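# Move the rope-reel pole onto the empty wall rack

## Task

Take the pole that the rope reel hangs on and put it on the wall rack that currently has no pole. At the end the pole must sit fully down in the slots of both brackets and the reel must hang without swinging. The robot must have released the pole and moved away; anything held in place only by the robot does not count. The robot must not tip over or finish leaning.

## Robot and tools

Robot: a wheeled base with a lifting column that carries a head and two six-joint arms (left and right), each ending in a two-finger gripper. Shoulder height S = 0.90 m + column_m. Folded, the robot is 0.73 m long, 0.62 m wide, S + 0.43 m tall, and its front sits 0.40 m ahead of the column.

Frames: the base frame has its origin on the floor under the column, midway between the drive wheels, with x forward, y to the left and z up. left_hand and right_hand are reported in this frame as the point where the fingers meet (the tips reach 8 mm further). The hand's z axis points along the fingers and its y axis along the opening direction; quat_wxyz is given as w,x,y,z. The odometry frame is the base frame as it was when the scene began.

execute_actions: arguments are "actions" (a list holding one action, or empty to just read state and images) and optional "cameras" (names from cam_head_left, cam_head_right, cam_left_wrist, cam_right_wrist, nav_camera, or "all"; omitted or null means all, [] means none). An action may contain:
- "base" with exactly one key: translate_m, a straight drive relative to where the base is now, metres, -3 to 3, positive forward; or rotate_rad, a turn on the spot relative to the current heading, radians, -3.2 to 3.2, positive counter-clockwise seen from above. No sideways motion. A drive or turn that would need more than 8.667 s at its top speed is refused.
- "joints": a dictionary of absolute targets keyed by joint name, with no shared list for the two arms. column_m 0 to 0.8 m; head_tilt_rad -0.61 to 1.308 (0 is about level, positive tilts down); left_joint1_rad..left_joint6_rad and right_joint1_rad..right_joint6_rad in radians (joint1 ±2.879, joint2 0 to 3.141, joint3 0 to 3.019, joint4 -1.692 to 1.57, joint5 ±1.57 sideways swing, positive to the robot's right, joint6 ±2.094 hand roll, positive clockwise seen from behind); left_gripper_m / right_gripper_m, the fingertip gap in metres, 0 (closed) to 0.093.
- "speeds": optional caps for this action only, translate_m 0.05–0.8 m/s, rotate_rad 0.1–1 rad/s (defaults are the maxima). These do not slow the arms.
All motions in one action begin together. Joints you omit may keep pushing toward earlier targets. An unknown key or an out-of-range number makes the whole call rejected with no motion. If a result reports a stop, later motion calls in that same reply are skipped.

Arm geometry (approximate): with joint1 at -1.57 (left) or 1.57 (right) and joints 5, 6 at 0, each arm works in a vertical plane 0.23 m to its side of the column, pointing forward. Let a = j2 - 0.35, b = 1.05 + j2 - j3, c = b - j4 (c = 1.57 means fingers straight down). Hand is 0.12 + 0.39 sin a + 0.38 cos b + 0.25 cos c m ahead and S + 0.39 cos a - 0.38 sin b - 0.25 sin c m high. Example: j2, j3, j4 = 0.93, 0.78, 0.14 gives 0.60 m ahead, 0.25 m below S. Real hands end up to ~5 cm lower and nearer the column (up to ~12 cm when loaded); trust the reported hand positions. Reach is about 1 m from the shoulder. Loads with fingers down: up to 3.2 kg at ~0.4 m ahead, 2 kg out to 0.6 m, 1 kg out to 0.8 m. Keep fingers steep (over ~1.2 rad below horizontal) with heavy loads. Steps under ~0.03 rad (0.08 for joints 2, 3) may not move anything; approach contacts in ~0.05 rad steps from your last target.

Gripper: fingers 7 cm long; outside width is the opening +1 cm at the tips, +5 cm at the base; the body is 10 × 7 cm. To grasp, command a gap smaller than the object; "off_target" is then expected. A reading staying 0.002 m or more above the target means something is held.

wait: {"seconds": 0–10}, commands nothing and returns state and images. zoom_image: {"camera", "region": [x0, y0, x1, y1]} in pixels of that camera's latest full image (896×504), origin top-left, at most 504×504. read_manual gives only licence text. finished_scene: {"scene": n} ends the scene irreversibly and reports success.

Result lines: base_status and joint_status give how each motion ended: done, off_target, contact_stop (base or column only), time_out, not_followed (a safety check held back arm targets because of self or other-arm proximity; back the moved joints off by at least 0.05 rad, or drive away from the blocking object). on_its_own describes uncommanded behaviour; "held at" is a target, not a position. base_odometry counts wheel turns only; if turned_by_wheels and turned_by_imu disagree noticeably (over ~4% and ≥0.05 rad) the base hit or slipped. base_tilt is in degrees (forward/right positive, ~1° fixed bias). motor_effort lists only the wheel motors, in percent, positive pushes forward. wheel_motors_off = 1 means the wheels are unpowered. Motor temperatures are listed per arm joint; MOTOR HOT appears from 85 °C, and at 100 °C the arm drops what it holds.

Cautions: a blocked arm keeps pushing and heats up; relieve it by resending its reported joint positions as targets (a loaded arm sags a bit each time). The column halts with contact_stop when a hand touches down while descending, and afterwards will not go down until raised 0.2 m. If the base stalls, back off 0.05 m before turning. Pushing hard for ~3 s switches the wheel motors off for 2 s. Arms can strike the column or base housing; below column_m 0.3 move arms carefully. Never let the two arms collide or press on each other. Avoid dropping the pole, swinging the reel, shoving objects or tipping the robot, and release cleanly before backing away.

Each tool is called in YAML: its name, and indented under it one key for each argument.

## Session

execute_actions:
  actions: []

Scene clock: 0.00 s.
Motor temperatures (°C, as the motors report them): left_arm=[25 28 26 26 24 27] | right_arm=[24 24 25 27 27 26]
base_odometry: x=+0.000 y=+0.000 heading=+0.000 (m, m, rad; odometry frame)
turned_by_wheels: +0.000 (rad since the last result)
turned_by_imu: +0.000 (rad since the last result)
base_tilt: forward=+0.3 right=+0.1 (deg)
base_status: not commanded
joint_positions: column_m=+0.557 head_tilt_rad=+0.874 left_joint1_rad=-1.547 left_joint2_rad=+0.896 left_joint3_rad=+0.434 left_joint4_rad=-0.986 left_joint5_rad=-0.022 left_joint6_rad=-0.069 left_gripper_m=+0.095 right_joint1_rad=+1.566 right_joint2_rad=+0.850 right_joint3_rad=+0.366 right_joint4_rad=-0.931 right_joint5_rad=-0.028 right_joint6_rad=-0.020 right_gripper_m=+0.094
joint_status: not commanded
wheel_motors_off: 0
motor_effort: left_wheel=+1 right_wheel=+3 (%)
left_hand: x=+0.1520 y=+0.2334 z=+1.2581 quat_wxyz=(+0.445, +0.036, -0.894, -0.032) (m; base frame)
right_hand: x=+0.1335 y=-0.2216 z=+1.2600 quat_wxyz=(+0.431, +0.001, -0.902, -0.016) (m; base frame)
pictures: cam_head_left, cam_head_right, cam_left_wrist, cam_right_wrist, nav_camera
Images, in order (width x height): cam_head_left 896x504, cam_head_right 896x504, cam_left_wrist 896x504, cam_right_wrist 896x504, nav_camera 896x504.

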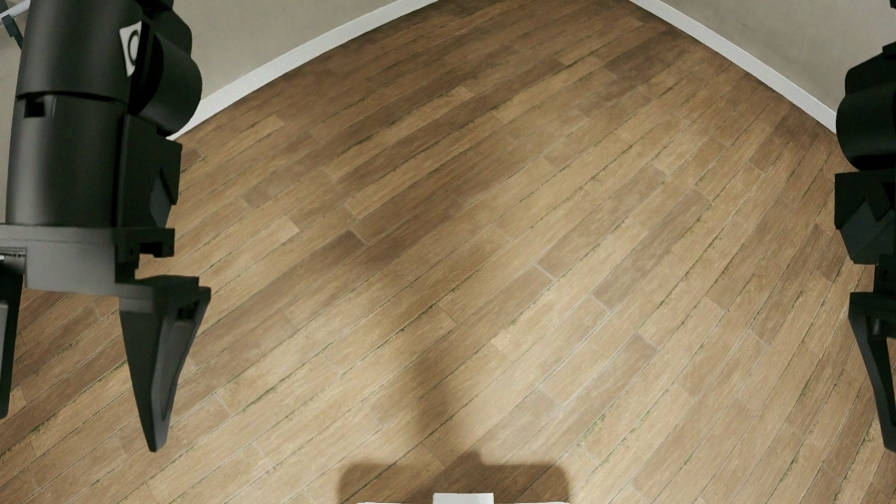

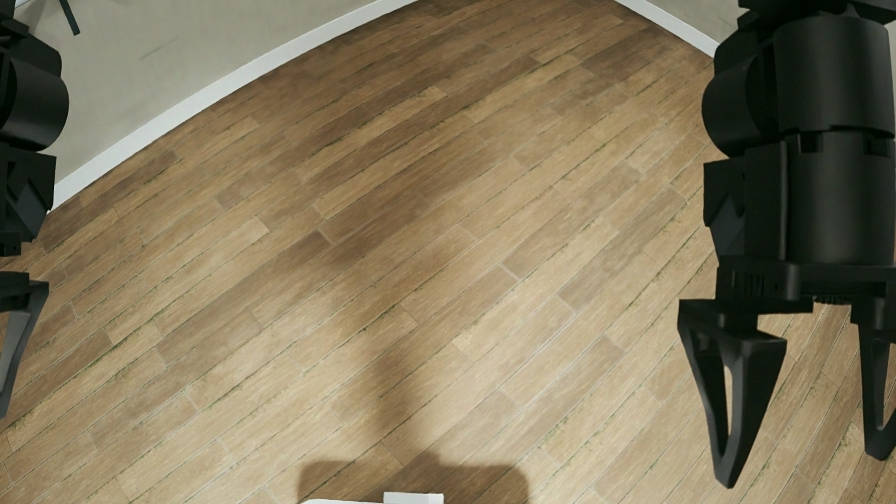

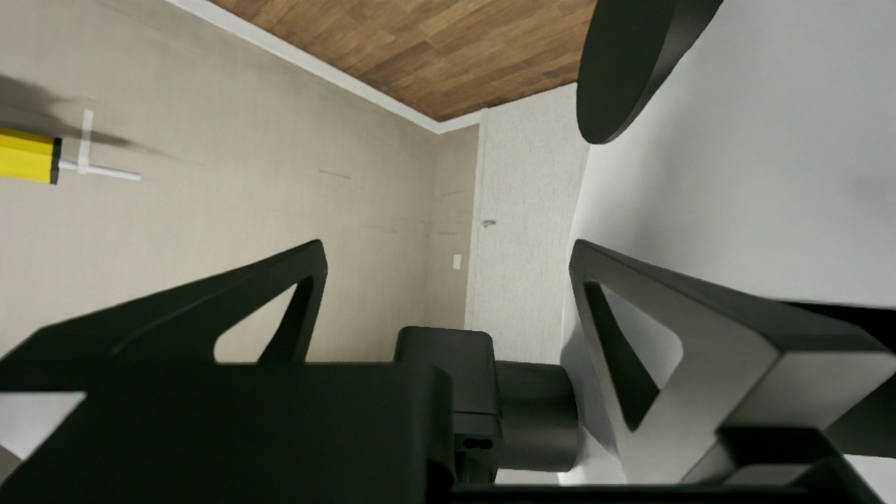

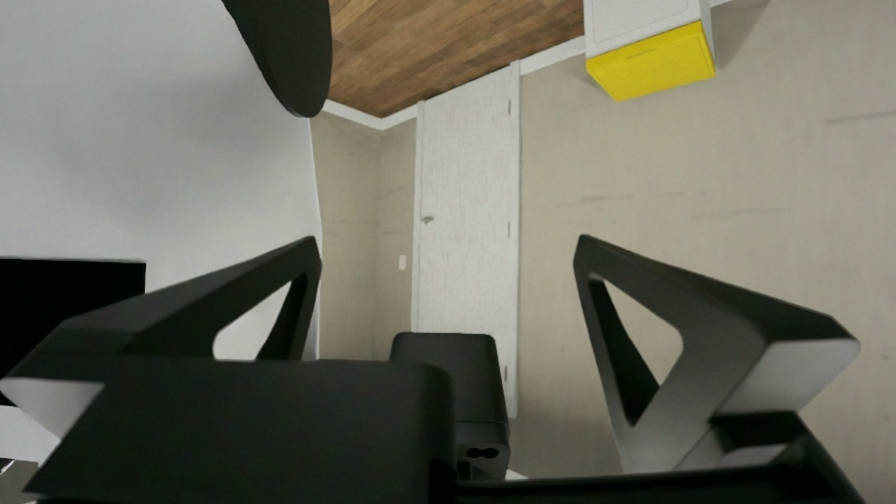

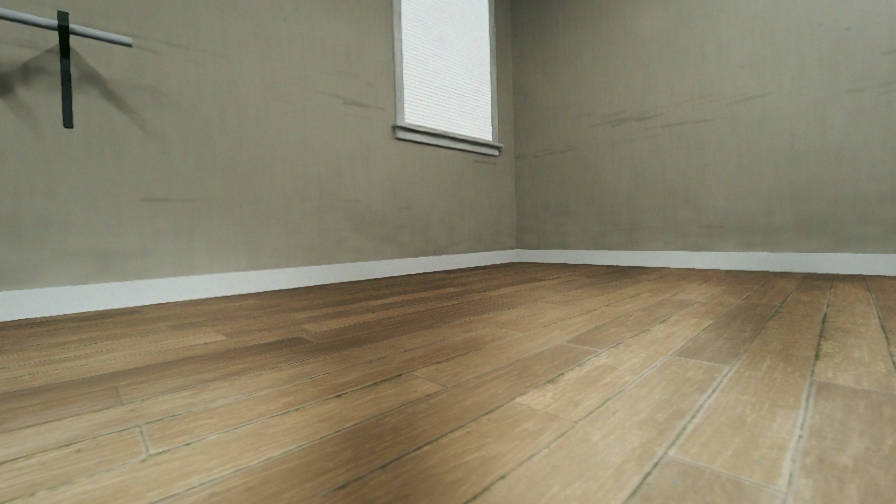

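A pole is on the left wall. Turn left and look.

execute_actions:
  actions:
    - {"base":{"rotate_rad":0.9},"joints":{"head_tilt_rad":0.2}}
  cameras: ["cam_head_left","nav_camera"]

Scene clock: 3.50 s.
Motor temperatures (°C, as the motors report them): left_arm=[25 28 26 26 24 27] | right_arm=[24 24 25 27 27 26]
base_odometry: x=+0.000 y=+0.000 heading=+0.899 (m, m, rad; odometry frame)
turned_by_wheels: +0.899 (rad since the last result)
turned_by_imu: +0.888 (rad since the last result)
base_tilt: forward=+0.1 right=+0.0 (deg)
base_status: done
joint_positions: column_m=+0.557 head_tilt_rad=+0.220 left_joint1_rad=-1.547 left_joint2_rad=+0.896 left_joint3_rad=+0.434 left_joint4_rad=-0.986 left_joint5_rad=-0.022 left_joint6_rad=-0.069 left_gripper_m=+0.095 right_joint1_rad=+1.566 right_joint2_rad=+0.850 right_joint3_rad=+0.366 right_joint4_rad=-0.931 right_joint5_rad=-0.028 right_joint6_rad=-0.020 right_gripper_m=+0.094
joint_status: all done
wheel_motors_off: 0
motor_effort: left_wheel=-5(33) right_wheel=+5(38) (%)
left_hand: x=+0.1520 y=+0.2334 z=+1.2581 quat_wxyz=(+0.445, +0.036, -0.894, -0.032) (m; base frame)
right_hand: x=+0.1335 y=-0.2216 z=+1.2600 quat_wxyz=(+0.431, +0.001, -0.902, -0.016) (m; base frame)
pictures: cam_head_left, nav_camera
camera_calibration (this result's frames):
cam_head_left: T_world_to_cam=[[-0.0102386, -0.999929, 0.00603205, 0.0439817], [-0.295899, -0.00273251, -0.955215, 1.48935], [0.955164, -0.0115649, -0.29585, 0.341285], [0, 0, 0, 1]] pos_world=[0.115164, 0.0519952, 1.52335]
Images, in order (width x height): cam_head_left 896x504, nav_camera 896x504.

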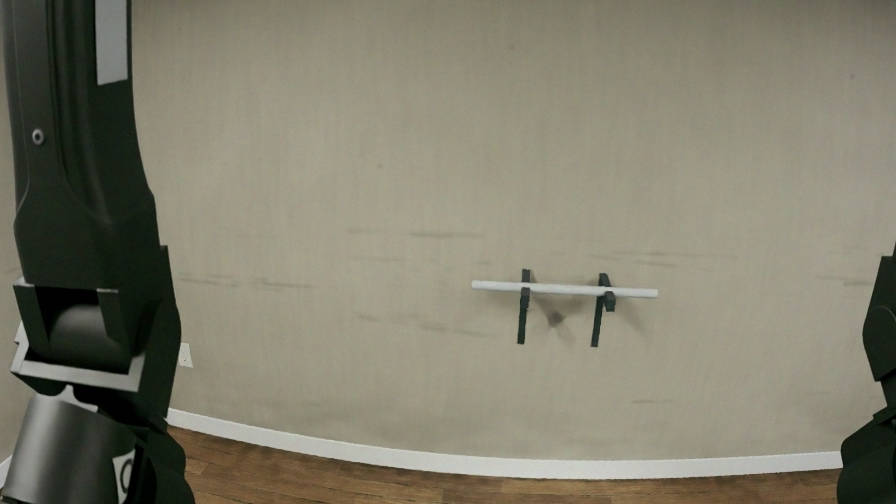

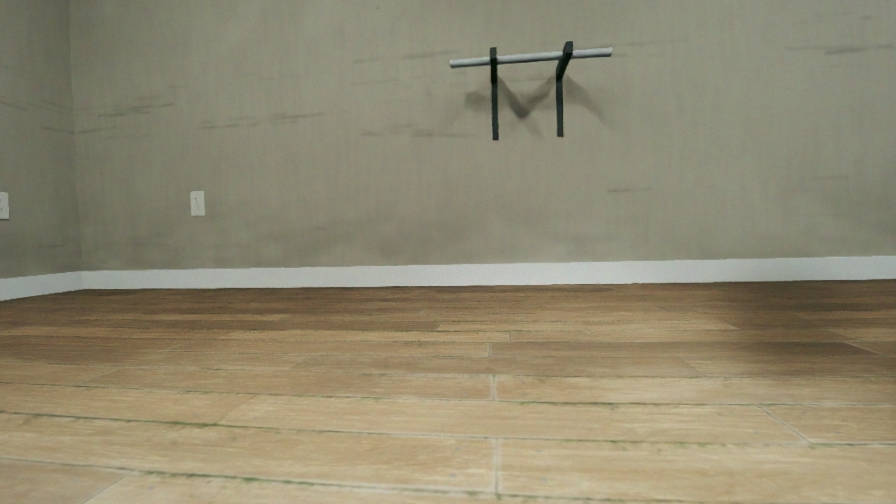

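That's a bare pole. Keep turning.

execute_actions:
  actions:
    - {"base":{"rotate_rad":1.0}}
  cameras: ["cam_head_left","nav_camera"]

Scene clock: 7.13 s.
Motor temperatures (°C, as the motors report them): left_arm=[25 28 26 26 24 27] | right_arm=[24 24 25 27 27 26]
base_odometry: x=+0.000 y=+0.000 heading=+1.897 (m, m, rad; odometry frame)
turned_by_wheels: +0.999 (rad since the last result)
turned_by_imu: +0.990 (rad since the last result)
base_tilt: forward=+0.2 right=+0.2 (deg)
base_status: done
joint_positions: column_m=+0.557 head_tilt_rad=+0.220 left_joint1_rad=-1.547 left_joint2_rad=+0.896 left_joint3_rad=+0.434 left_joint4_rad=-0.986 left_joint5_rad=-0.022 left_joint6_rad=-0.069 left_gripper_m=+0.095 right_joint1_rad=+1.566 right_joint2_rad=+0.850 right_joint3_rad=+0.366 right_joint4_rad=-0.931 right_joint5_rad=-0.028 right_joint6_rad=-0.020 right_gripper_m=+0.094
joint_status: not commanded
wheel_motors_off: 0
motor_effort: left_wheel=-5(23) right_wheel=+5(24) (%)
left_hand: x=+0.1520 y=+0.2334 z=+1.2581 quat_wxyz=(+0.445, +0.036, -0.894, -0.032) (m; base frame)
right_hand: x=+0.1335 y=-0.2216 z=+1.2600 quat_wxyz=(+0.431, +0.001, -0.902, -0.016) (m; base frame)
pictures: cam_head_left, nav_camera
camera_calibration (this result's frames):
cam_head_left: T_world_to_cam=[[-0.0102387, -0.999929, 0.00603187, 0.043982], [-0.295883, -0.00273251, -0.95522, 1.48936], [0.955169, -0.0115649, -0.295834, 0.34126], [0, 0, 0, 1]] pos_world=[0.115165, 0.0519952, 1.52335]
Images, in order (width x height): cam_head_left 896x504, nav_camera 896x504.

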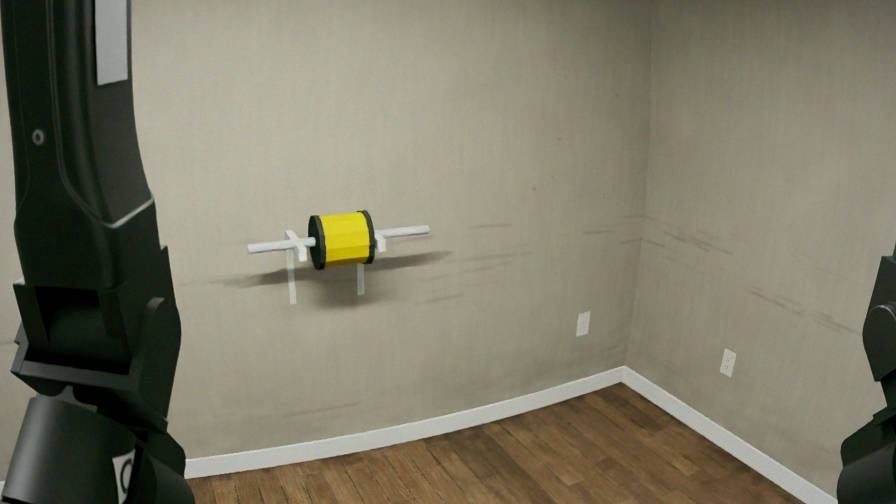

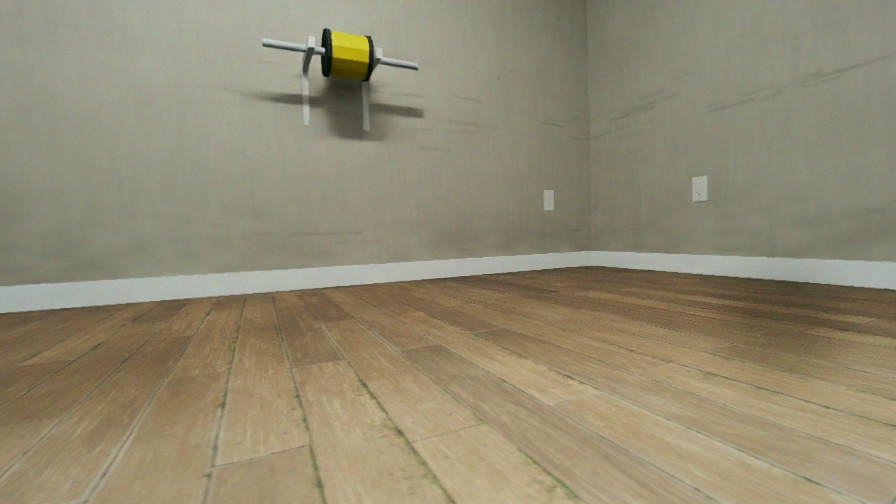

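execute_actions:
  actions:
    - {"base":{"rotate_rad":-1.02}}
  cameras: []

execute_actions:
  actions:
    - {"base":{"translate_m":0.6}}
  cameras: []

execute_actions:
  actions:
    - {"base":{"rotate_rad":1.57}}
  cameras: ["cam_head_left","nav_camera"]

Scene clock: 12.07 s.
Motor temperatures (°C, as the motors report them): left_arm=[25 29 26 26 24 27] | right_arm=[24 24 25 27 27 26]
base_odometry: x=+0.000 y=+0.000 heading=+0.879 (m, m, rad; odometry frame)
turned_by_wheels: -1.019 (rad since the last result)
turned_by_imu: -1.012 (rad since the last result)
base_tilt: forward=+0.2 right=+0.2 (deg)
base_status: done
joint_positions: column_m=+0.557 head_tilt_rad=+0.220 left_joint1_rad=-1.547 left_joint2_rad=+0.896 left_joint3_rad=+0.434 left_joint4_rad=-0.986 left_joint5_rad=-0.022 left_joint6_rad=-0.069 left_gripper_m=+0.095 right_joint1_rad=+1.566 right_joint2_rad=+0.850 right_joint3_rad=+0.366 right_joint4_rad=-0.931 right_joint5_rad=-0.028 right_joint6_rad=-0.020 right_gripper_m=+0.094
joint_status: not commanded
wheel_motors_off: 0
motor_effort: left_wheel=+2(24) right_wheel=-5(20) (%)
left_hand: x=+0.1520 y=+0.2334 z=+1.2581 quat_wxyz=(+0.445, +0.036, -0.894, -0.032) (m; base frame)
right_hand: x=+0.1335 y=-0.2216 z=+1.2600 quat_wxyz=(+0.431, +0.001, -0.902, -0.016) (m; base frame)
pictures: none
No camera images: the call's "cameras" was empty. Leave "cameras" out to get every camera's image.

Scene clock: 15.00 s.
Motor temperatures (°C, as the motors report them): left_arm=[25 29 26 26 24 27] | right_arm=[24 24 25 28 27 26]
base_odometry: x=+0.383 y=+0.462 heading=+0.880 (m, m, rad; odometry frame)
turned_by_wheels: +0.002 (rad since the last result)
turned_by_imu: +0.001 (rad since the last result)
base_tilt: forward=+0.1 right=+0.2 (deg)
base_status: done
joint_positions: column_m=+0.557 head_tilt_rad=+0.219 left_joint1_rad=-1.547 left_joint2_rad=+0.896 left_joint3_rad=+0.434 left_joint4_rad=-0.986 left_joint5_rad=-0.022 left_joint6_rad=-0.069 left_gripper_m=+0.095 right_joint1_rad=+1.566 right_joint2_rad=+0.849 right_joint3_rad=+0.367 right_joint4_rad=-0.931 right_joint5_rad=-0.028 right_joint6_rad=-0.020 right_gripper_m=+0.094
joint_status: not commanded
wheel_motors_off: 0
motor_effort: left_wheel=+1(49) right_wheel=-2(41) (%)
left_hand: x=+0.1524 y=+0.2334 z=+1.2580 quat_wxyz=(+0.445, +0.036, -0.894, -0.032) (m; base frame)
right_hand: x=+0.1344 y=-0.2216 z=+1.2598 quat_wxyz=(+0.430, +0.001, -0.903, -0.016) (m; base frame)
pictures: none
No camera images: the call's "cameras" was empty. Leave "cameras" out to get every camera's image.

Scene clock: 18.13 s.
Motor temperatures (°C, as the motors report them): left_arm=[25 29 26 26 24 27] | right_arm=[24 24 25 28 27 26]
base_odometry: x=+0.383 y=+0.462 heading=+2.449 (m, m, rad; odometry frame)
turned_by_wheels: +1.569 (rad since the last result)
turned_by_imu: +1.554 (rad since the last result)
base_tilt: forward=+0.2 right=+0.2 (deg)
base_status: done
joint_positions: column_m=+0.557 head_tilt_rad=+0.219 left_joint1_rad=-1.547 left_joint2_rad=+0.896 left_joint3_rad=+0.434 left_joint4_rad=-0.986 left_joint5_rad=-0.022 left_joint6_rad=-0.069 left_gripper_m=+0.095 right_joint1_rad=+1.566 right_joint2_rad=+0.849 right_joint3_rad=+0.367 right_joint4_rad=-0.931 right_joint5_rad=-0.028 right_joint6_rad=-0.020 right_gripper_m=+0.094
joint_status: not commanded
wheel_motors_off: 0
motor_effort: left_wheel=-5(50) right_wheel=+5(35) (%)
left_hand: x=+0.1524 y=+0.2334 z=+1.2580 quat_wxyz=(+0.445, +0.036, -0.894, -0.032) (m; base frame)
right_hand: x=+0.1344 y=-0.2216 z=+1.2598 quat_wxyz=(+0.430, +0.001, -0.903, -0.016) (m; base frame)
pictures: cam_head_left, nav_camera
camera_calibration (this result's frames):
cam_head_left: T_world_to_cam=[[-0.0102402, -0.999929, 0.00602932, 0.043986], [-0.295645, -0.00273251, -0.955294, 1.48946], [0.955243, -0.0115649, -0.295596, 0.340888], [0, 0, 0, 1]] pos_world=[0.115169, 0.0519952, 1.52337]
Images, in order (width x height): cam_head_left 896x504, nav_camera 896x504.

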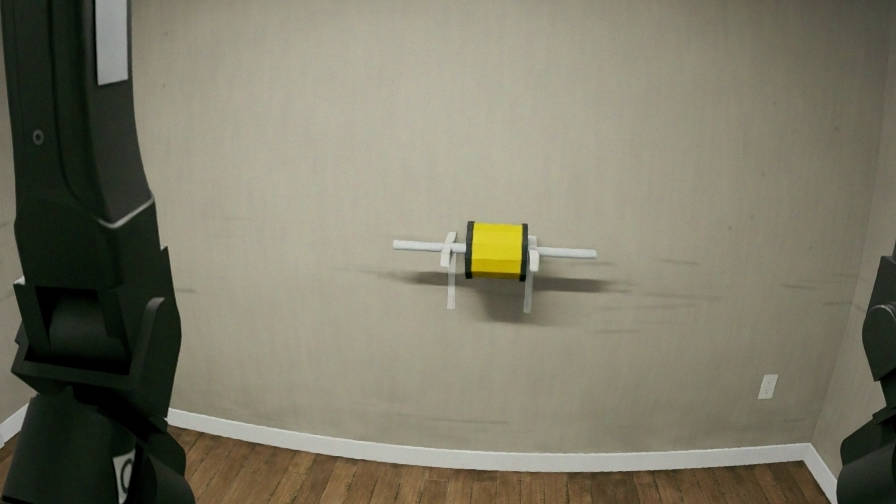

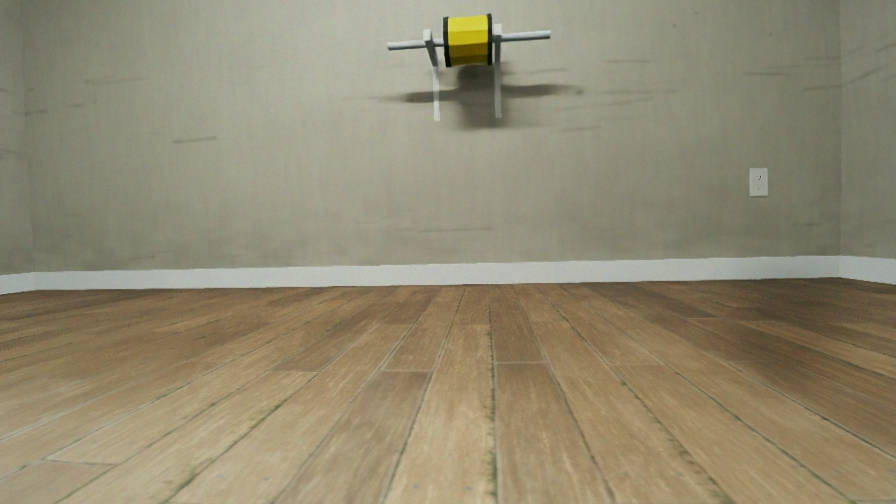

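execute_actions:
  actions:
    - {"base":{"translate_m":1.3},"joints":{"head_tilt_rad":0.5,"left_joint2_rad":0.9,"left_joint3_rad":1.1,"left_joint4_rad":-0.72,"left_joint6_rad":1.57,"right_joint2_rad":0.9,"right_joint3_rad":1.1,"right_joint4_rad":-0.72,"right_joint6_rad":1.57}}
  cameras: ["cam_head_left"]

Scene clock: 23.60 s.
Motor temperatures (°C, as the motors report them): left_arm=[25 29 27 26 24 27] | right_arm=[24 24 26 28 27 26]
base_odometry: x=-0.618 y=+1.292 heading=+2.450 (m, m, rad; odometry frame)
turned_by_wheels: +0.000 (rad since the last result)
turned_by_imu: -0.001 (rad since the last result)
base_tilt: forward=+0.2 right=+0.1 (deg)
base_status: done
joint_positions: column_m=+0.557 head_tilt_rad=+0.504 left_joint1_rad=-1.547 left_joint2_rad=+0.897 left_joint3_rad=+1.070 left_joint4_rad=-0.728 left_joint5_rad=-0.022 left_joint6_rad=+1.562 left_gripper_m=+0.095 right_joint1_rad=+1.566 right_joint2_rad=+0.899 right_joint3_rad=+1.071 right_joint4_rad=-0.724 right_joint5_rad=-0.028 right_joint6_rad=+1.561 right_gripper_m=+0.094
joint_status: all done
wheel_motors_off: 0
motor_effort: left_wheel=+0(46) right_wheel=+0(50) (%)
left_hand: x=+0.5623 y=+0.2386 z=+1.2482 quat_wxyz=(+0.026, -0.699, -0.714, -0.004) (m; base frame)
right_hand: x=+0.5636 y=-0.2227 z=+1.2476 quat_wxyz=(+0.019, -0.704, -0.710, +0.001) (m; base frame)
pictures: cam_head_left
camera_calibration (this result's frames):
cam_head_left: T_world_to_cam=[[-0.00813164, -0.999929, 0.00866546, 0.0398136], [-0.552333, -0.00273251, -0.833619, 1.31457], [0.833584, -0.0115649, -0.552271, 0.742969], [0, 0, 0, 1]] pos_world=[0.107078, 0.0519952, 1.50583]
Images, in order (width x height): cam_head_left 896x504.

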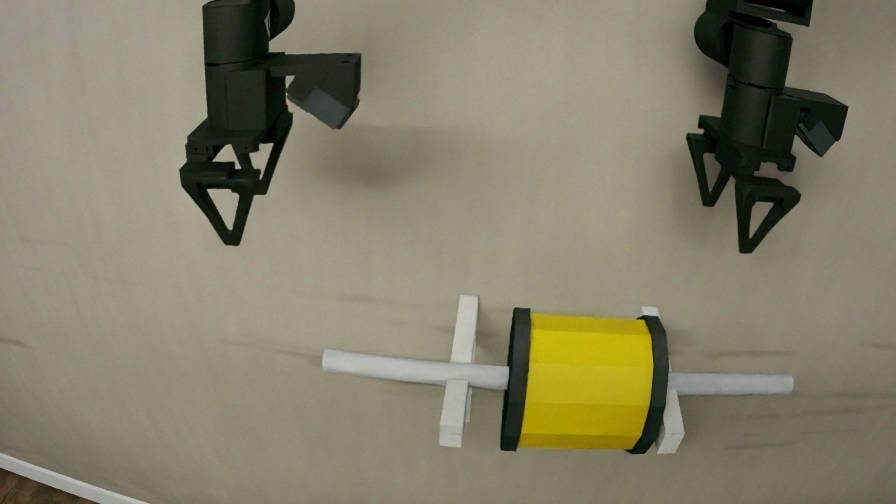

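execute_actions:
  actions:
    - {"base":{"translate_m":0.06},"joints":{"left_joint1_rad":-1.85,"column_m":0.40}}
  cameras: ["cam_head_left"]

Scene clock: 27.40 s.
Motor temperatures (°C, as the motors report them): left_arm=[25 29 27 26 24 27] | right_arm=[24 25 26 27 27 26]
base_odometry: x=-0.664 y=+1.330 heading=+2.450 (m, m, rad; odometry frame)
turned_by_wheels: +0.000 (rad since the last result)
turned_by_imu: -0.001 (rad since the last result)
base_tilt: forward=+0.2 right=+0.2 (deg)
base_status: done
joint_positions: column_m=+0.400 head_tilt_rad=+0.504 left_joint1_rad=-1.856 left_joint2_rad=+0.897 left_joint3_rad=+1.071 left_joint4_rad=-0.728 left_joint5_rad=-0.022 left_joint6_rad=+1.562 left_gripper_m=+0.095 right_joint1_rad=+1.566 right_joint2_rad=+0.899 right_joint3_rad=+1.072 right_joint4_rad=-0.724 right_joint5_rad=-0.028 right_joint6_rad=+1.561 right_gripper_m=+0.094
joint_status: all done
wheel_motors_off: 0
motor_effort: left_wheel=-1(28) right_wheel=+0(27) (%)
left_hand: x=+0.5551 y=+0.1089 z=+1.1057 quat_wxyz=(-0.068, -0.749, -0.653, +0.089) (m; base frame)
right_hand: x=+0.5645 y=-0.2227 z=+1.0913 quat_wxyz=(+0.018, -0.704, -0.710, +0.001) (m; base frame)
pictures: cam_head_left
camera_calibration (this result's frames):
cam_head_left: T_world_to_cam=[[-0.00813099, -0.999929, 0.00866606, 0.041171], [-0.552395, -0.00273251, -0.833578, 1.18385], [0.833543, -0.0115649, -0.552334, 0.656491], [0, 0, 0, 1]] pos_world=[0.107075, 0.0519952, 1.34908]
Images, in order (width x height): cam_head_left 896x504.

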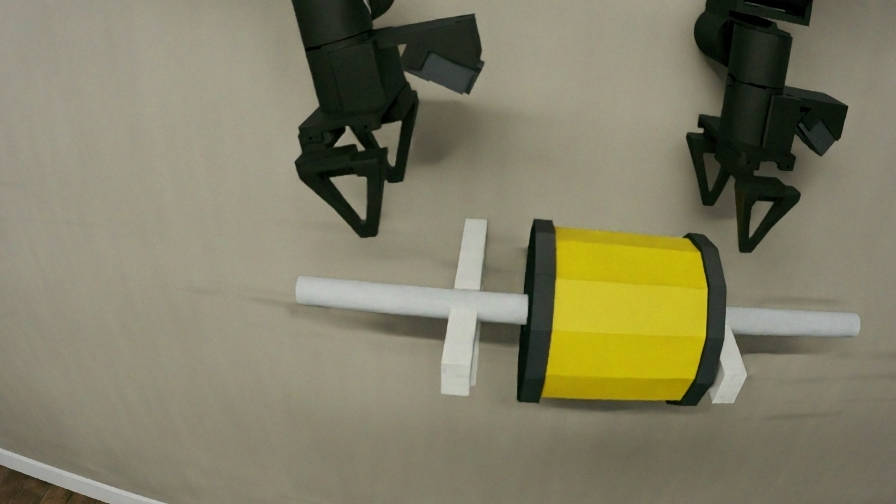

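execute_actions:
  actions:
    - {"joints":{"right_joint1_rad":1.45,"column_m":0.33}}
  cameras: ["cam_head_left","cam_right_wrist"]

Scene clock: 30.03 s.
Motor temperatures (°C, as the motors report them): left_arm=[25 29 28 26 24 27] | right_arm=[24 25 26 27 27 26]
base_odometry: x=-0.664 y=+1.330 heading=+2.450 (m, m, rad; odometry frame)
turned_by_wheels: +0.000 (rad since the last result)
turned_by_imu: -0.001 (rad since the last result)
base_tilt: forward=+0.2 right=+0.1 (deg)
base_status: not commanded
joint_positions: column_m=+0.330 head_tilt_rad=+0.505 left_joint1_rad=-1.856 left_joint2_rad=+0.897 left_joint3_rad=+1.071 left_joint4_rad=-0.728 left_joint5_rad=-0.022 left_joint6_rad=+1.562 left_gripper_m=+0.095 right_joint1_rad=+1.446 right_joint2_rad=+0.899 right_joint3_rad=+1.072 right_joint4_rad=-0.724 right_joint5_rad=-0.028 right_joint6_rad=+1.561 right_gripper_m=+0.094
joint_status: all done
wheel_motors_off: 0
motor_effort: left_wheel=+0(0) right_wheel=+0(0) (%)
left_hand: x=+0.5551 y=+0.1089 z=+1.0357 quat_wxyz=(-0.068, -0.749, -0.653, +0.089) (m; base frame)
right_hand: x=+0.5631 y=-0.2737 z=+1.0237 quat_wxyz=(-0.019, -0.725, -0.687, +0.037) (m; base frame)
pictures: cam_head_left, cam_right_wrist
camera_calibration (this result's frames):
cam_head_left: T_world_to_cam=[[-0.00813084, -0.999929, 0.0086662, 0.0417773], [-0.552409, -0.00273251, -0.833568, 1.12551], [0.833533, -0.0115649, -0.552348, 0.617858], [0, 0, 0, 1]] pos_world=[0.107074, 0.0519952, 1.2791]
cam_right_wrist: T_world_to_cam=[[-0.997768, 0.056354, 0.0358144, 0.538497], [0.066746, 0.85662, 0.511613, -0.32252], [-0.00184788, 0.512861, -0.858469, 1.14094], [0, 0, 0, 1]] pos_world=[0.560931, -0.339215, 1.12518]
Images, in order (width x height): cam_head_left 896x504, cam_right_wrist 896x504.

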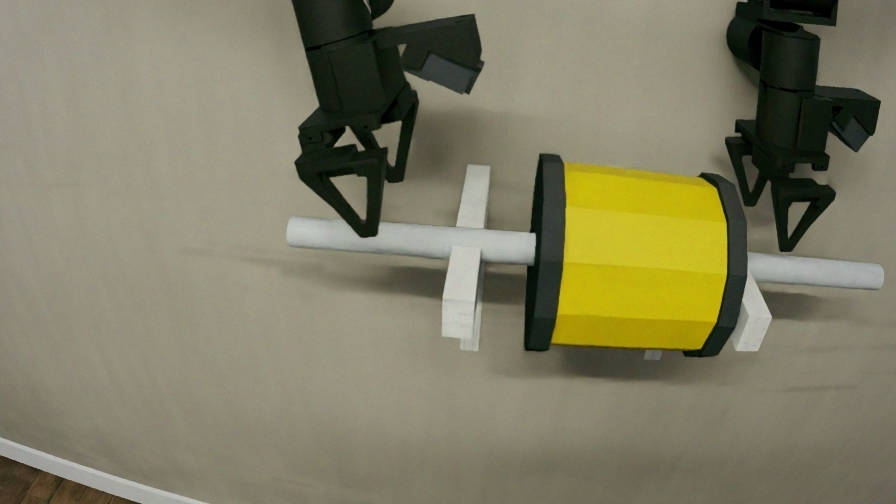

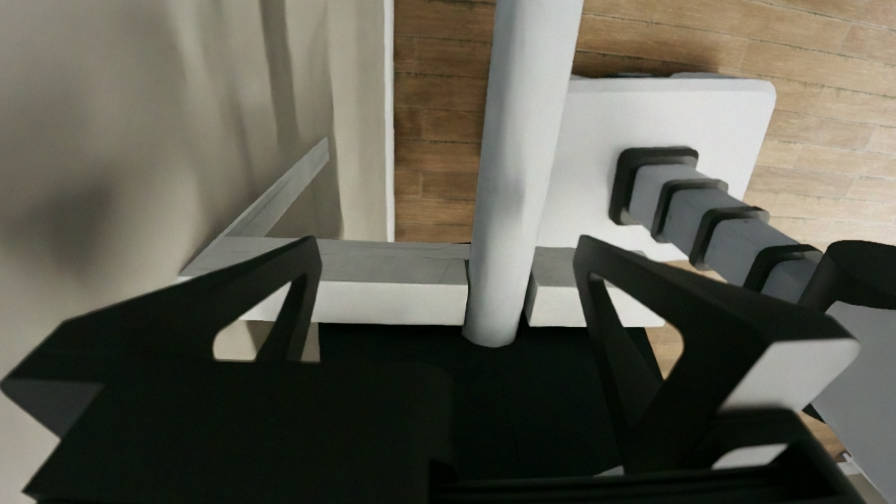

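Pole lies between the fingers. Descend and grip.

execute_actions:
  actions:
    - {"joints":{"column_m":0.27}}
  cameras: []

execute_actions:
  actions:
    - {"joints":{"left_gripper_m":0,"right_gripper_m":0}}
  cameras: []

execute_actions:
  actions:
    - {"joints":{"column_m":0.5,"head_tilt_rad":0.2},"base":{"translate_m":-0.5}}
  cameras: ["cam_head_left"]

Scene clock: 32.57 s.
Motor temperatures (°C, as the motors report them): left_arm=[25 30 28 26 24 27] | right_arm=[24 25 26 27 27 26]
base_odometry: x=-0.664 y=+1.330 heading=+2.450 (m, m, rad; odometry frame)
turned_by_wheels: +0.000 (rad since the last result)
turned_by_imu: -0.001 (rad since the last result)
base_tilt: forward=+0.1 right=+0.1 (deg)
base_status: not commanded
joint_positions: column_m=+0.270 head_tilt_rad=+0.505 left_joint1_rad=-1.856 left_joint2_rad=+0.897 left_joint3_rad=+1.071 left_joint4_rad=-0.728 left_joint5_rad=-0.022 left_joint6_rad=+1.562 left_gripper_m=+0.095 right_joint1_rad=+1.446 right_joint2_rad=+0.899 right_joint3_rad=+1.072 right_joint4_rad=-0.724 right_joint5_rad=-0.028 right_joint6_rad=+1.561 right_gripper_m=+0.094
joint_status: all done
wheel_motors_off: 0
motor_effort: left_wheel=+0(1) right_wheel=+1(0) (%)
left_hand: x=+0.5551 y=+0.1089 z=+0.9757 quat_wxyz=(-0.068, -0.749, -0.653, +0.089) (m; base frame)
right_hand: x=+0.5631 y=-0.2737 z=+0.9637 quat_wxyz=(-0.019, -0.725, -0.687, +0.037) (m; base frame)
pictures: none
No camera images: the call's "cameras" was empty. Leave "cameras" out to get every camera's image.

Scene clock: 33.30 s.
Motor temperatures (°C, as the motors report them): left_arm=[25 30 28 26 24 27] | right_arm=[24 25 27 28 27 26]
base_odometry: x=-0.664 y=+1.330 heading=+2.450 (m, m, rad; odometry frame)
turned_by_wheels: +0.000 (rad since the last result)
turned_by_imu: +0.000 (rad since the last result)
base_tilt: forward=+0.2 right=+0.2 (deg)
base_status: not commanded
joint_positions: column_m=+0.270 head_tilt_rad=+0.505 left_joint1_rad=-1.856 left_joint2_rad=+0.900 left_joint3_rad=+1.098 left_joint4_rad=-0.700 left_joint5_rad=-0.022 left_joint6_rad=+1.557 left_gripper_m=+0.029 right_joint1_rad=+1.446 right_joint2_rad=+0.898 right_joint3_rad=+1.055 right_joint4_rad=-0.802 right_joint5_rad=-0.024 right_joint6_rad=+1.590 right_gripper_m=+0.027
joint_status: left_gripper_m off_target (ended at +0.029, target +0.000); right_gripper_m off_target (ended at +0.027, target +0.000)
wheel_motors_off: 0
motor_effort: left_wheel=+1(2) right_wheel=+6(6) (%)
left_hand: x=+0.5759 y=+0.1073 z=+0.9814 quat_wxyz=(-0.088, -0.745, -0.657, +0.072) (m; base frame)
right_hand: x=+0.5350 y=-0.2729 z=+0.9617 quat_wxyz=(+0.013, -0.736, -0.673, +0.071) (m; base frame)
pictures: none
No camera images: the call's "cameras" was empty. Leave "cameras" out to get every camera's image.

Scene clock: 36.90 s.
Motor temperatures (°C, as the motors report them): left_arm=[25 30 28 26 24 27] | right_arm=[24 25 27 27 27 26]
base_odometry: x=-0.279 y=+1.011 heading=+2.449 (m, m, rad; odometry frame)
turned_by_wheels: +0.000 (rad since the last result)
turned_by_imu: -0.001 (rad since the last result)
base_tilt: forward=+0.3 right=+0.1 (deg)
base_status: done
joint_positions: column_m=+0.500 head_tilt_rad=+0.219 left_joint1_rad=-1.844 left_joint2_rad=+0.922 left_joint3_rad=+1.106 left_joint4_rad=-0.685 left_joint5_rad=-0.030 left_joint6_rad=+1.527 left_gripper_m=+0.029 right_joint1_rad=+1.456 right_joint2_rad=+0.956 right_joint3_rad=+1.079 right_joint4_rad=-0.728 right_joint5_rad=-0.038 right_joint6_rad=+1.566 right_gripper_m=+0.027
joint_status: all done
wheel_motors_off: 0
motor_effort: left_wheel=-3(34) right_wheel=-2(36) (%)
left_hand: x=+0.5798 y=+0.1114 z=+1.2020 quat_wxyz=(-0.081, -0.734, -0.671, +0.067) (m; base frame)
right_hand: x=+0.5531 y=-0.2692 z=+1.1695 quat_wxyz=(+0.008, -0.726, -0.685, +0.049) (m; base frame)
pictures: cam_head_left
camera_calibration (this result's frames):
cam_head_left: T_world_to_cam=[[-0.0102418, -0.999929, 0.00602655, 0.0443334], [-0.295386, -0.00273251, -0.955374, 1.43519], [0.955323, -0.0115649, -0.295337, 0.323675], [0, 0, 0, 1]] pos_world=[0.115175, 0.0519952, 1.46647]
Images, in order (width x height): cam_head_left 896x504.

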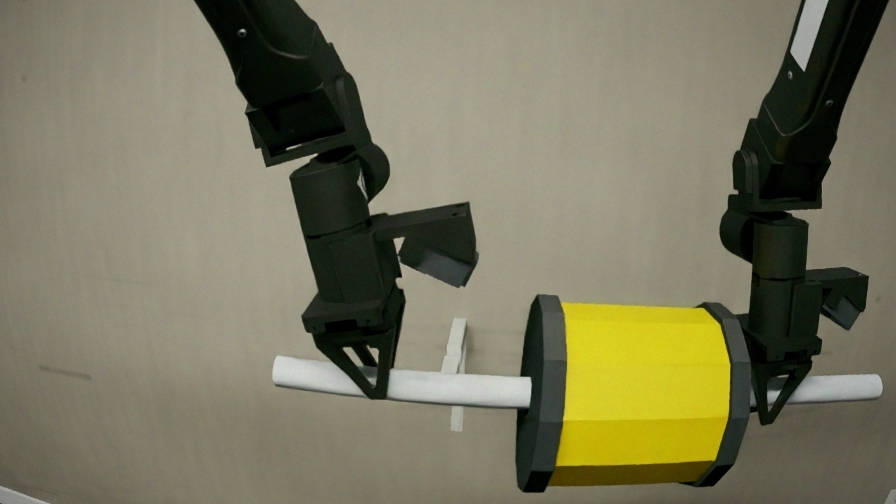

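Held. Now find the empty rack.

execute_actions:
  actions:
    - {"base":{"rotate_rad":1.5}}
  cameras: ["nav_camera"]

Scene clock: 40.50 s.
Motor temperatures (°C, as the motors report them): left_arm=[25 30 28 26 24 27] | right_arm=[24 26 27 27 27 26]
base_odometry: x=-0.279 y=+1.011 heading=-2.335 (m, m, rad; odometry frame)
turned_by_wheels: +1.499 (rad since the last result)
turned_by_imu: +1.482 (rad since the last result)
base_tilt: forward=+0.2 right=+0.3 (deg)
base_status: done
joint_positions: column_m=+0.500 head_tilt_rad=+0.219 left_joint1_rad=-1.844 left_joint2_rad=+0.922 left_joint3_rad=+1.106 left_joint4_rad=-0.685 left_joint5_rad=-0.028 left_joint6_rad=+1.527 left_gripper_m=+0.029 right_joint1_rad=+1.456 right_joint2_rad=+0.956 right_joint3_rad=+1.079 right_joint4_rad=-0.728 right_joint5_rad=-0.037 right_joint6_rad=+1.566 right_gripper_m=+0.027
joint_status: not commanded
wheel_motors_off: 0
motor_effort: left_wheel=-7(51) right_wheel=+5(54) (%)
left_hand: x=+0.5797 y=+0.1110 z=+1.2020 quat_wxyz=(-0.081, -0.734, -0.671, +0.067) (m; base frame)
right_hand: x=+0.5531 y=-0.2695 z=+1.1695 quat_wxyz=(+0.007, -0.726, -0.685, +0.050) (m; base frame)
pictures: nav_camera
Images, in order (width x height): nav_camera 896x504.

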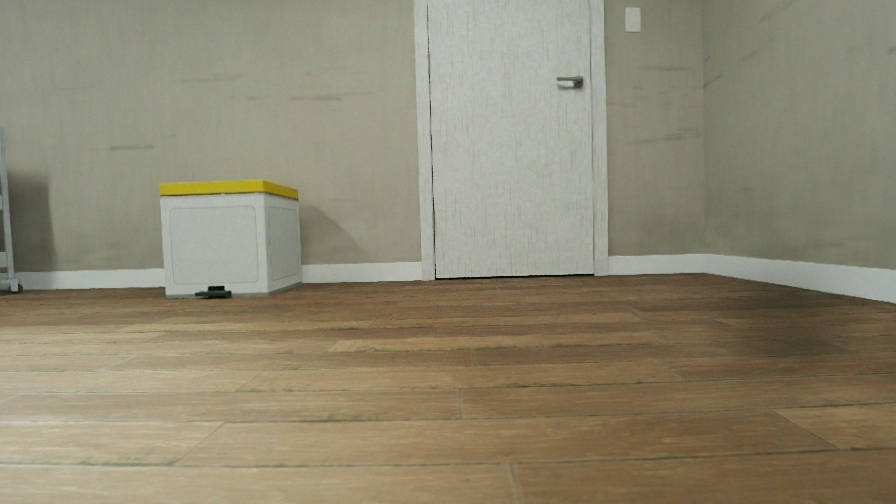

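execute_actions:
  actions:
    - {"base":{"rotate_rad":1.3}}
  cameras: ["nav_camera"]

Scene clock: 43.97 s.
Motor temperatures (°C, as the motors report them): left_arm=[25 31 28 26 24 27] | right_arm=[24 26 27 27 27 26]
base_odometry: x=-0.279 y=+1.011 heading=-1.036 (m, m, rad; odometry frame)
turned_by_wheels: +1.299 (rad since the last result)
turned_by_imu: +1.288 (rad since the last result)
base_tilt: forward=+0.2 right=+0.1 (deg)
base_status: done
joint_positions: column_m=+0.500 head_tilt_rad=+0.219 left_joint1_rad=-1.844 left_joint2_rad=+0.922 left_joint3_rad=+1.106 left_joint4_rad=-0.685 left_joint5_rad=-0.028 left_joint6_rad=+1.527 left_gripper_m=+0.029 right_joint1_rad=+1.456 right_joint2_rad=+0.956 right_joint3_rad=+1.079 right_joint4_rad=-0.728 right_joint5_rad=-0.036 right_joint6_rad=+1.566 right_gripper_m=+0.027
joint_status: not commanded
wheel_motors_off: 0
motor_effort: left_wheel=-7(29) right_wheel=+5(28) (%)
left_hand: x=+0.5797 y=+0.1110 z=+1.2020 quat_wxyz=(-0.081, -0.734, -0.671, +0.067) (m; base frame)
right_hand: x=+0.5531 y=-0.2696 z=+1.1695 quat_wxyz=(+0.007, -0.726, -0.685, +0.050) (m; base frame)
pictures: nav_camera
Images, in order (width x height): nav_camera 896x504.

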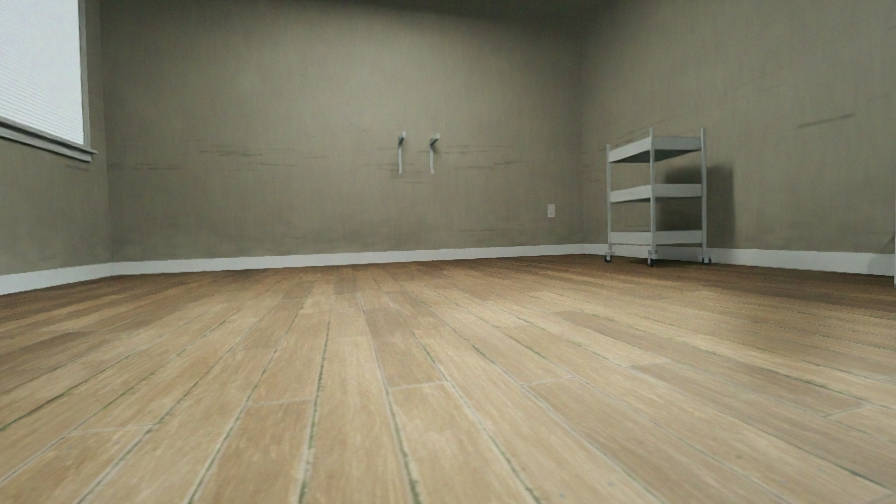

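execute_actions:
  actions:
    - {"base":{"rotate_rad":-1.22}}
  cameras: []

execute_actions:
  actions:
    - {"base":{"translate_m":0.9}}
  cameras: []

execute_actions:
  actions:
    - {"base":{"rotate_rad":1.57}}
  cameras: []

execute_actions:
  actions:
    - {"base":{"translate_m":2.4},"joints":{"head_tilt_rad":0.5}}
  cameras: ["cam_head_left","nav_camera"]

Scene clock: 48.37 s.
Motor temperatures (°C, as the motors report them): left_arm=[25 31 27 26 24 27] | right_arm=[24 26 27 27 27 26]
base_odometry: x=-0.279 y=+1.011 heading=-2.254 (m, m, rad; odometry frame)
turned_by_wheels: -1.218 (rad since the last result)
turned_by_imu: -1.207 (rad since the last result)
base_tilt: forward=+0.2 right=+0.2 (deg)
base_status: done
joint_positions: column_m=+0.500 head_tilt_rad=+0.219 left_joint1_rad=-1.843 left_joint2_rad=+0.922 left_joint3_rad=+1.106 left_joint4_rad=-0.685 left_joint5_rad=-0.028 left_joint6_rad=+1.527 left_gripper_m=+0.029 right_joint1_rad=+1.456 right_joint2_rad=+0.956 right_joint3_rad=+1.079 right_joint4_rad=-0.728 right_joint5_rad=-0.036 right_joint6_rad=+1.566 right_gripper_m=+0.027
joint_status: not commanded
wheel_motors_off: 0
motor_effort: left_wheel=+0(33) right_wheel=-4(35) (%)
left_hand: x=+0.5798 y=+0.1112 z=+1.2020 quat_wxyz=(-0.081, -0.734, -0.671, +0.067) (m; base frame)
right_hand: x=+0.5531 y=-0.2696 z=+1.1695 quat_wxyz=(+0.007, -0.726, -0.685, +0.050) (m; base frame)
pictures: none
No camera images: the call's "cameras" was empty. Leave "cameras" out to get every camera's image.

Scene clock: 51.67 s.
Motor temperatures (°C, as the motors report them): left_arm=[25 31 27 26 24 27] | right_arm=[24 26 27 27 27 26]
base_odometry: x=-0.848 y=+0.313 heading=-2.254 (m, m, rad; odometry frame)
turned_by_wheels: +0.000 (rad since the last result)
turned_by_imu: -0.001 (rad since the last result)
base_tilt: forward=+0.2 right=+0.2 (deg)
base_status: done
joint_positions: column_m=+0.500 head_tilt_rad=+0.219 left_joint1_rad=-1.843 left_joint2_rad=+0.923 left_joint3_rad=+1.106 left_joint4_rad=-0.687 left_joint5_rad=-0.028 left_joint6_rad=+1.526 left_gripper_m=+0.029 right_joint1_rad=+1.456 right_joint2_rad=+0.957 right_joint3_rad=+1.079 right_joint4_rad=-0.728 right_joint5_rad=-0.036 right_joint6_rad=+1.566 right_gripper_m=+0.027
joint_status: not commanded
wheel_motors_off: 0
motor_effort: left_wheel=-1(56) right_wheel=+0(47) (%)
left_hand: x=+0.5791 y=+0.1112 z=+1.2015 quat_wxyz=(-0.080, -0.734, -0.671, +0.068) (m; base frame)
right_hand: x=+0.5529 y=-0.2696 z=+1.1693 quat_wxyz=(+0.007, -0.726, -0.686, +0.050) (m; base frame)
pictures: none
No camera images: the call's "cameras" was empty. Leave "cameras" out to get every camera's image.

Scene clock: 54.80 s.
Motor temperatures (°C, as the motors report them): left_arm=[25 31 27 26 24 27] | right_arm=[24 27 27 27 27 26]
base_odometry: x=-0.848 y=+0.313 heading=-0.685 (m, m, rad; odometry frame)
turned_by_wheels: +1.569 (rad since the last result)
turned_by_imu: +1.554 (rad since the last result)
base_tilt: forward=+0.2 right=+0.2 (deg)
base_status: done
joint_positions: column_m=+0.500 head_tilt_rad=+0.219 left_joint1_rad=-1.843 left_joint2_rad=+0.923 left_joint3_rad=+1.106 left_joint4_rad=-0.687 left_joint5_rad=-0.028 left_joint6_rad=+1.526 left_gripper_m=+0.029 right_joint1_rad=+1.456 right_joint2_rad=+0.957 right_joint3_rad=+1.079 right_joint4_rad=-0.728 right_joint5_rad=-0.036 right_joint6_rad=+1.566 right_gripper_m=+0.027
joint_status: not commanded
wheel_motors_off: 0
motor_effort: left_wheel=-6(52) right_wheel=+4(38) (%)
left_hand: x=+0.5791 y=+0.1112 z=+1.2015 quat_wxyz=(-0.080, -0.734, -0.671, +0.068) (m; base frame)
right_hand: x=+0.5529 y=-0.2696 z=+1.1693 quat_wxyz=(+0.007, -0.726, -0.686, +0.050) (m; base frame)
pictures: none
No camera images: the call's "cameras" was empty. Leave "cameras" out to get every camera's image.

Scene clock: 60.13 s.
Motor temperatures (°C, as the motors report them): left_arm=[25 31 27 26 24 27] | right_arm=[24 27 27 27 27 26]
base_odometry: x=+1.012 y=-1.205 heading=-0.684 (m, m, rad; odometry frame)
turned_by_wheels: +0.001 (rad since the last result)
turned_by_imu: -0.001 (rad since the last result)
base_tilt: forward=+0.2 right=+0.2 (deg)
base_status: done
joint_positions: column_m=+0.500 head_tilt_rad=+0.504 left_joint1_rad=-1.843 left_joint2_rad=+0.923 left_joint3_rad=+1.106 left_joint4_rad=-0.688 left_joint5_rad=-0.028 left_joint6_rad=+1.526 left_gripper_m=+0.029 right_joint1_rad=+1.456 right_joint2_rad=+0.957 right_joint3_rad=+1.078 right_joint4_rad=-0.730 right_joint5_rad=-0.036 right_joint6_rad=+1.566 right_gripper_m=+0.027
joint_status: all done
wheel_motors_off: 0
motor_effort: left_wheel=+1(48) right_wheel=-2(52) (%)
left_hand: x=+0.5788 y=+0.1112 z=+1.2014 quat_wxyz=(-0.080, -0.734, -0.671, +0.069) (m; base frame)
right_hand: x=+0.5521 y=-0.2696 z=+1.1692 quat_wxyz=(+0.008, -0.726, -0.685, +0.051) (m; base frame)
pictures: cam_head_left, nav_camera
camera_calibration (this result's frames):
cam_head_left: T_world_to_cam=[[-0.00813158, -0.999929, 0.00866551, 0.0403067], [-0.552338, -0.00273251, -0.833616, 1.26712], [0.83358, -0.0115649, -0.552277, 0.711542], [0, 0, 0, 1]] pos_world=[0.107078, 0.0519952, 1.44891]
Images, in order (width x height): cam_head_left 896x504, nav_camera 896x504.

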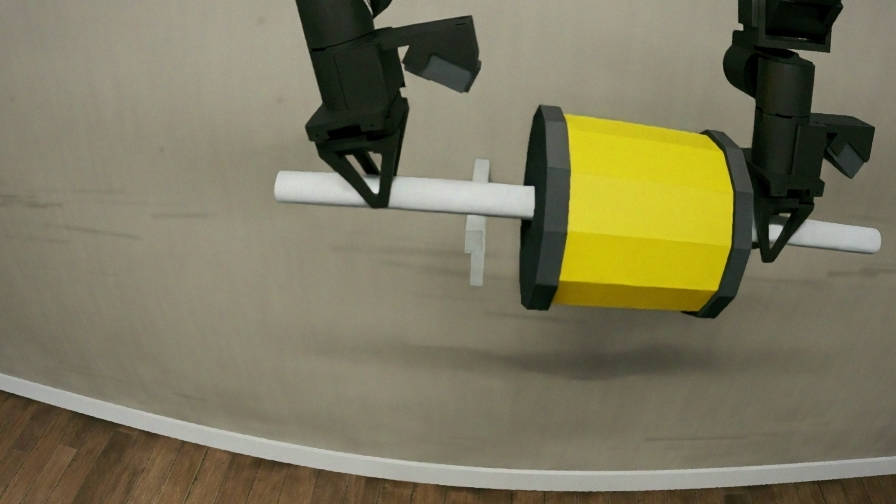

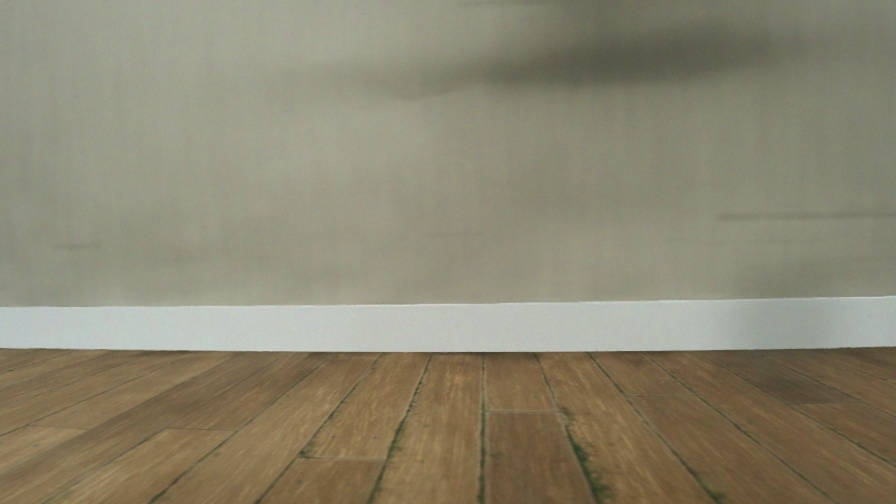

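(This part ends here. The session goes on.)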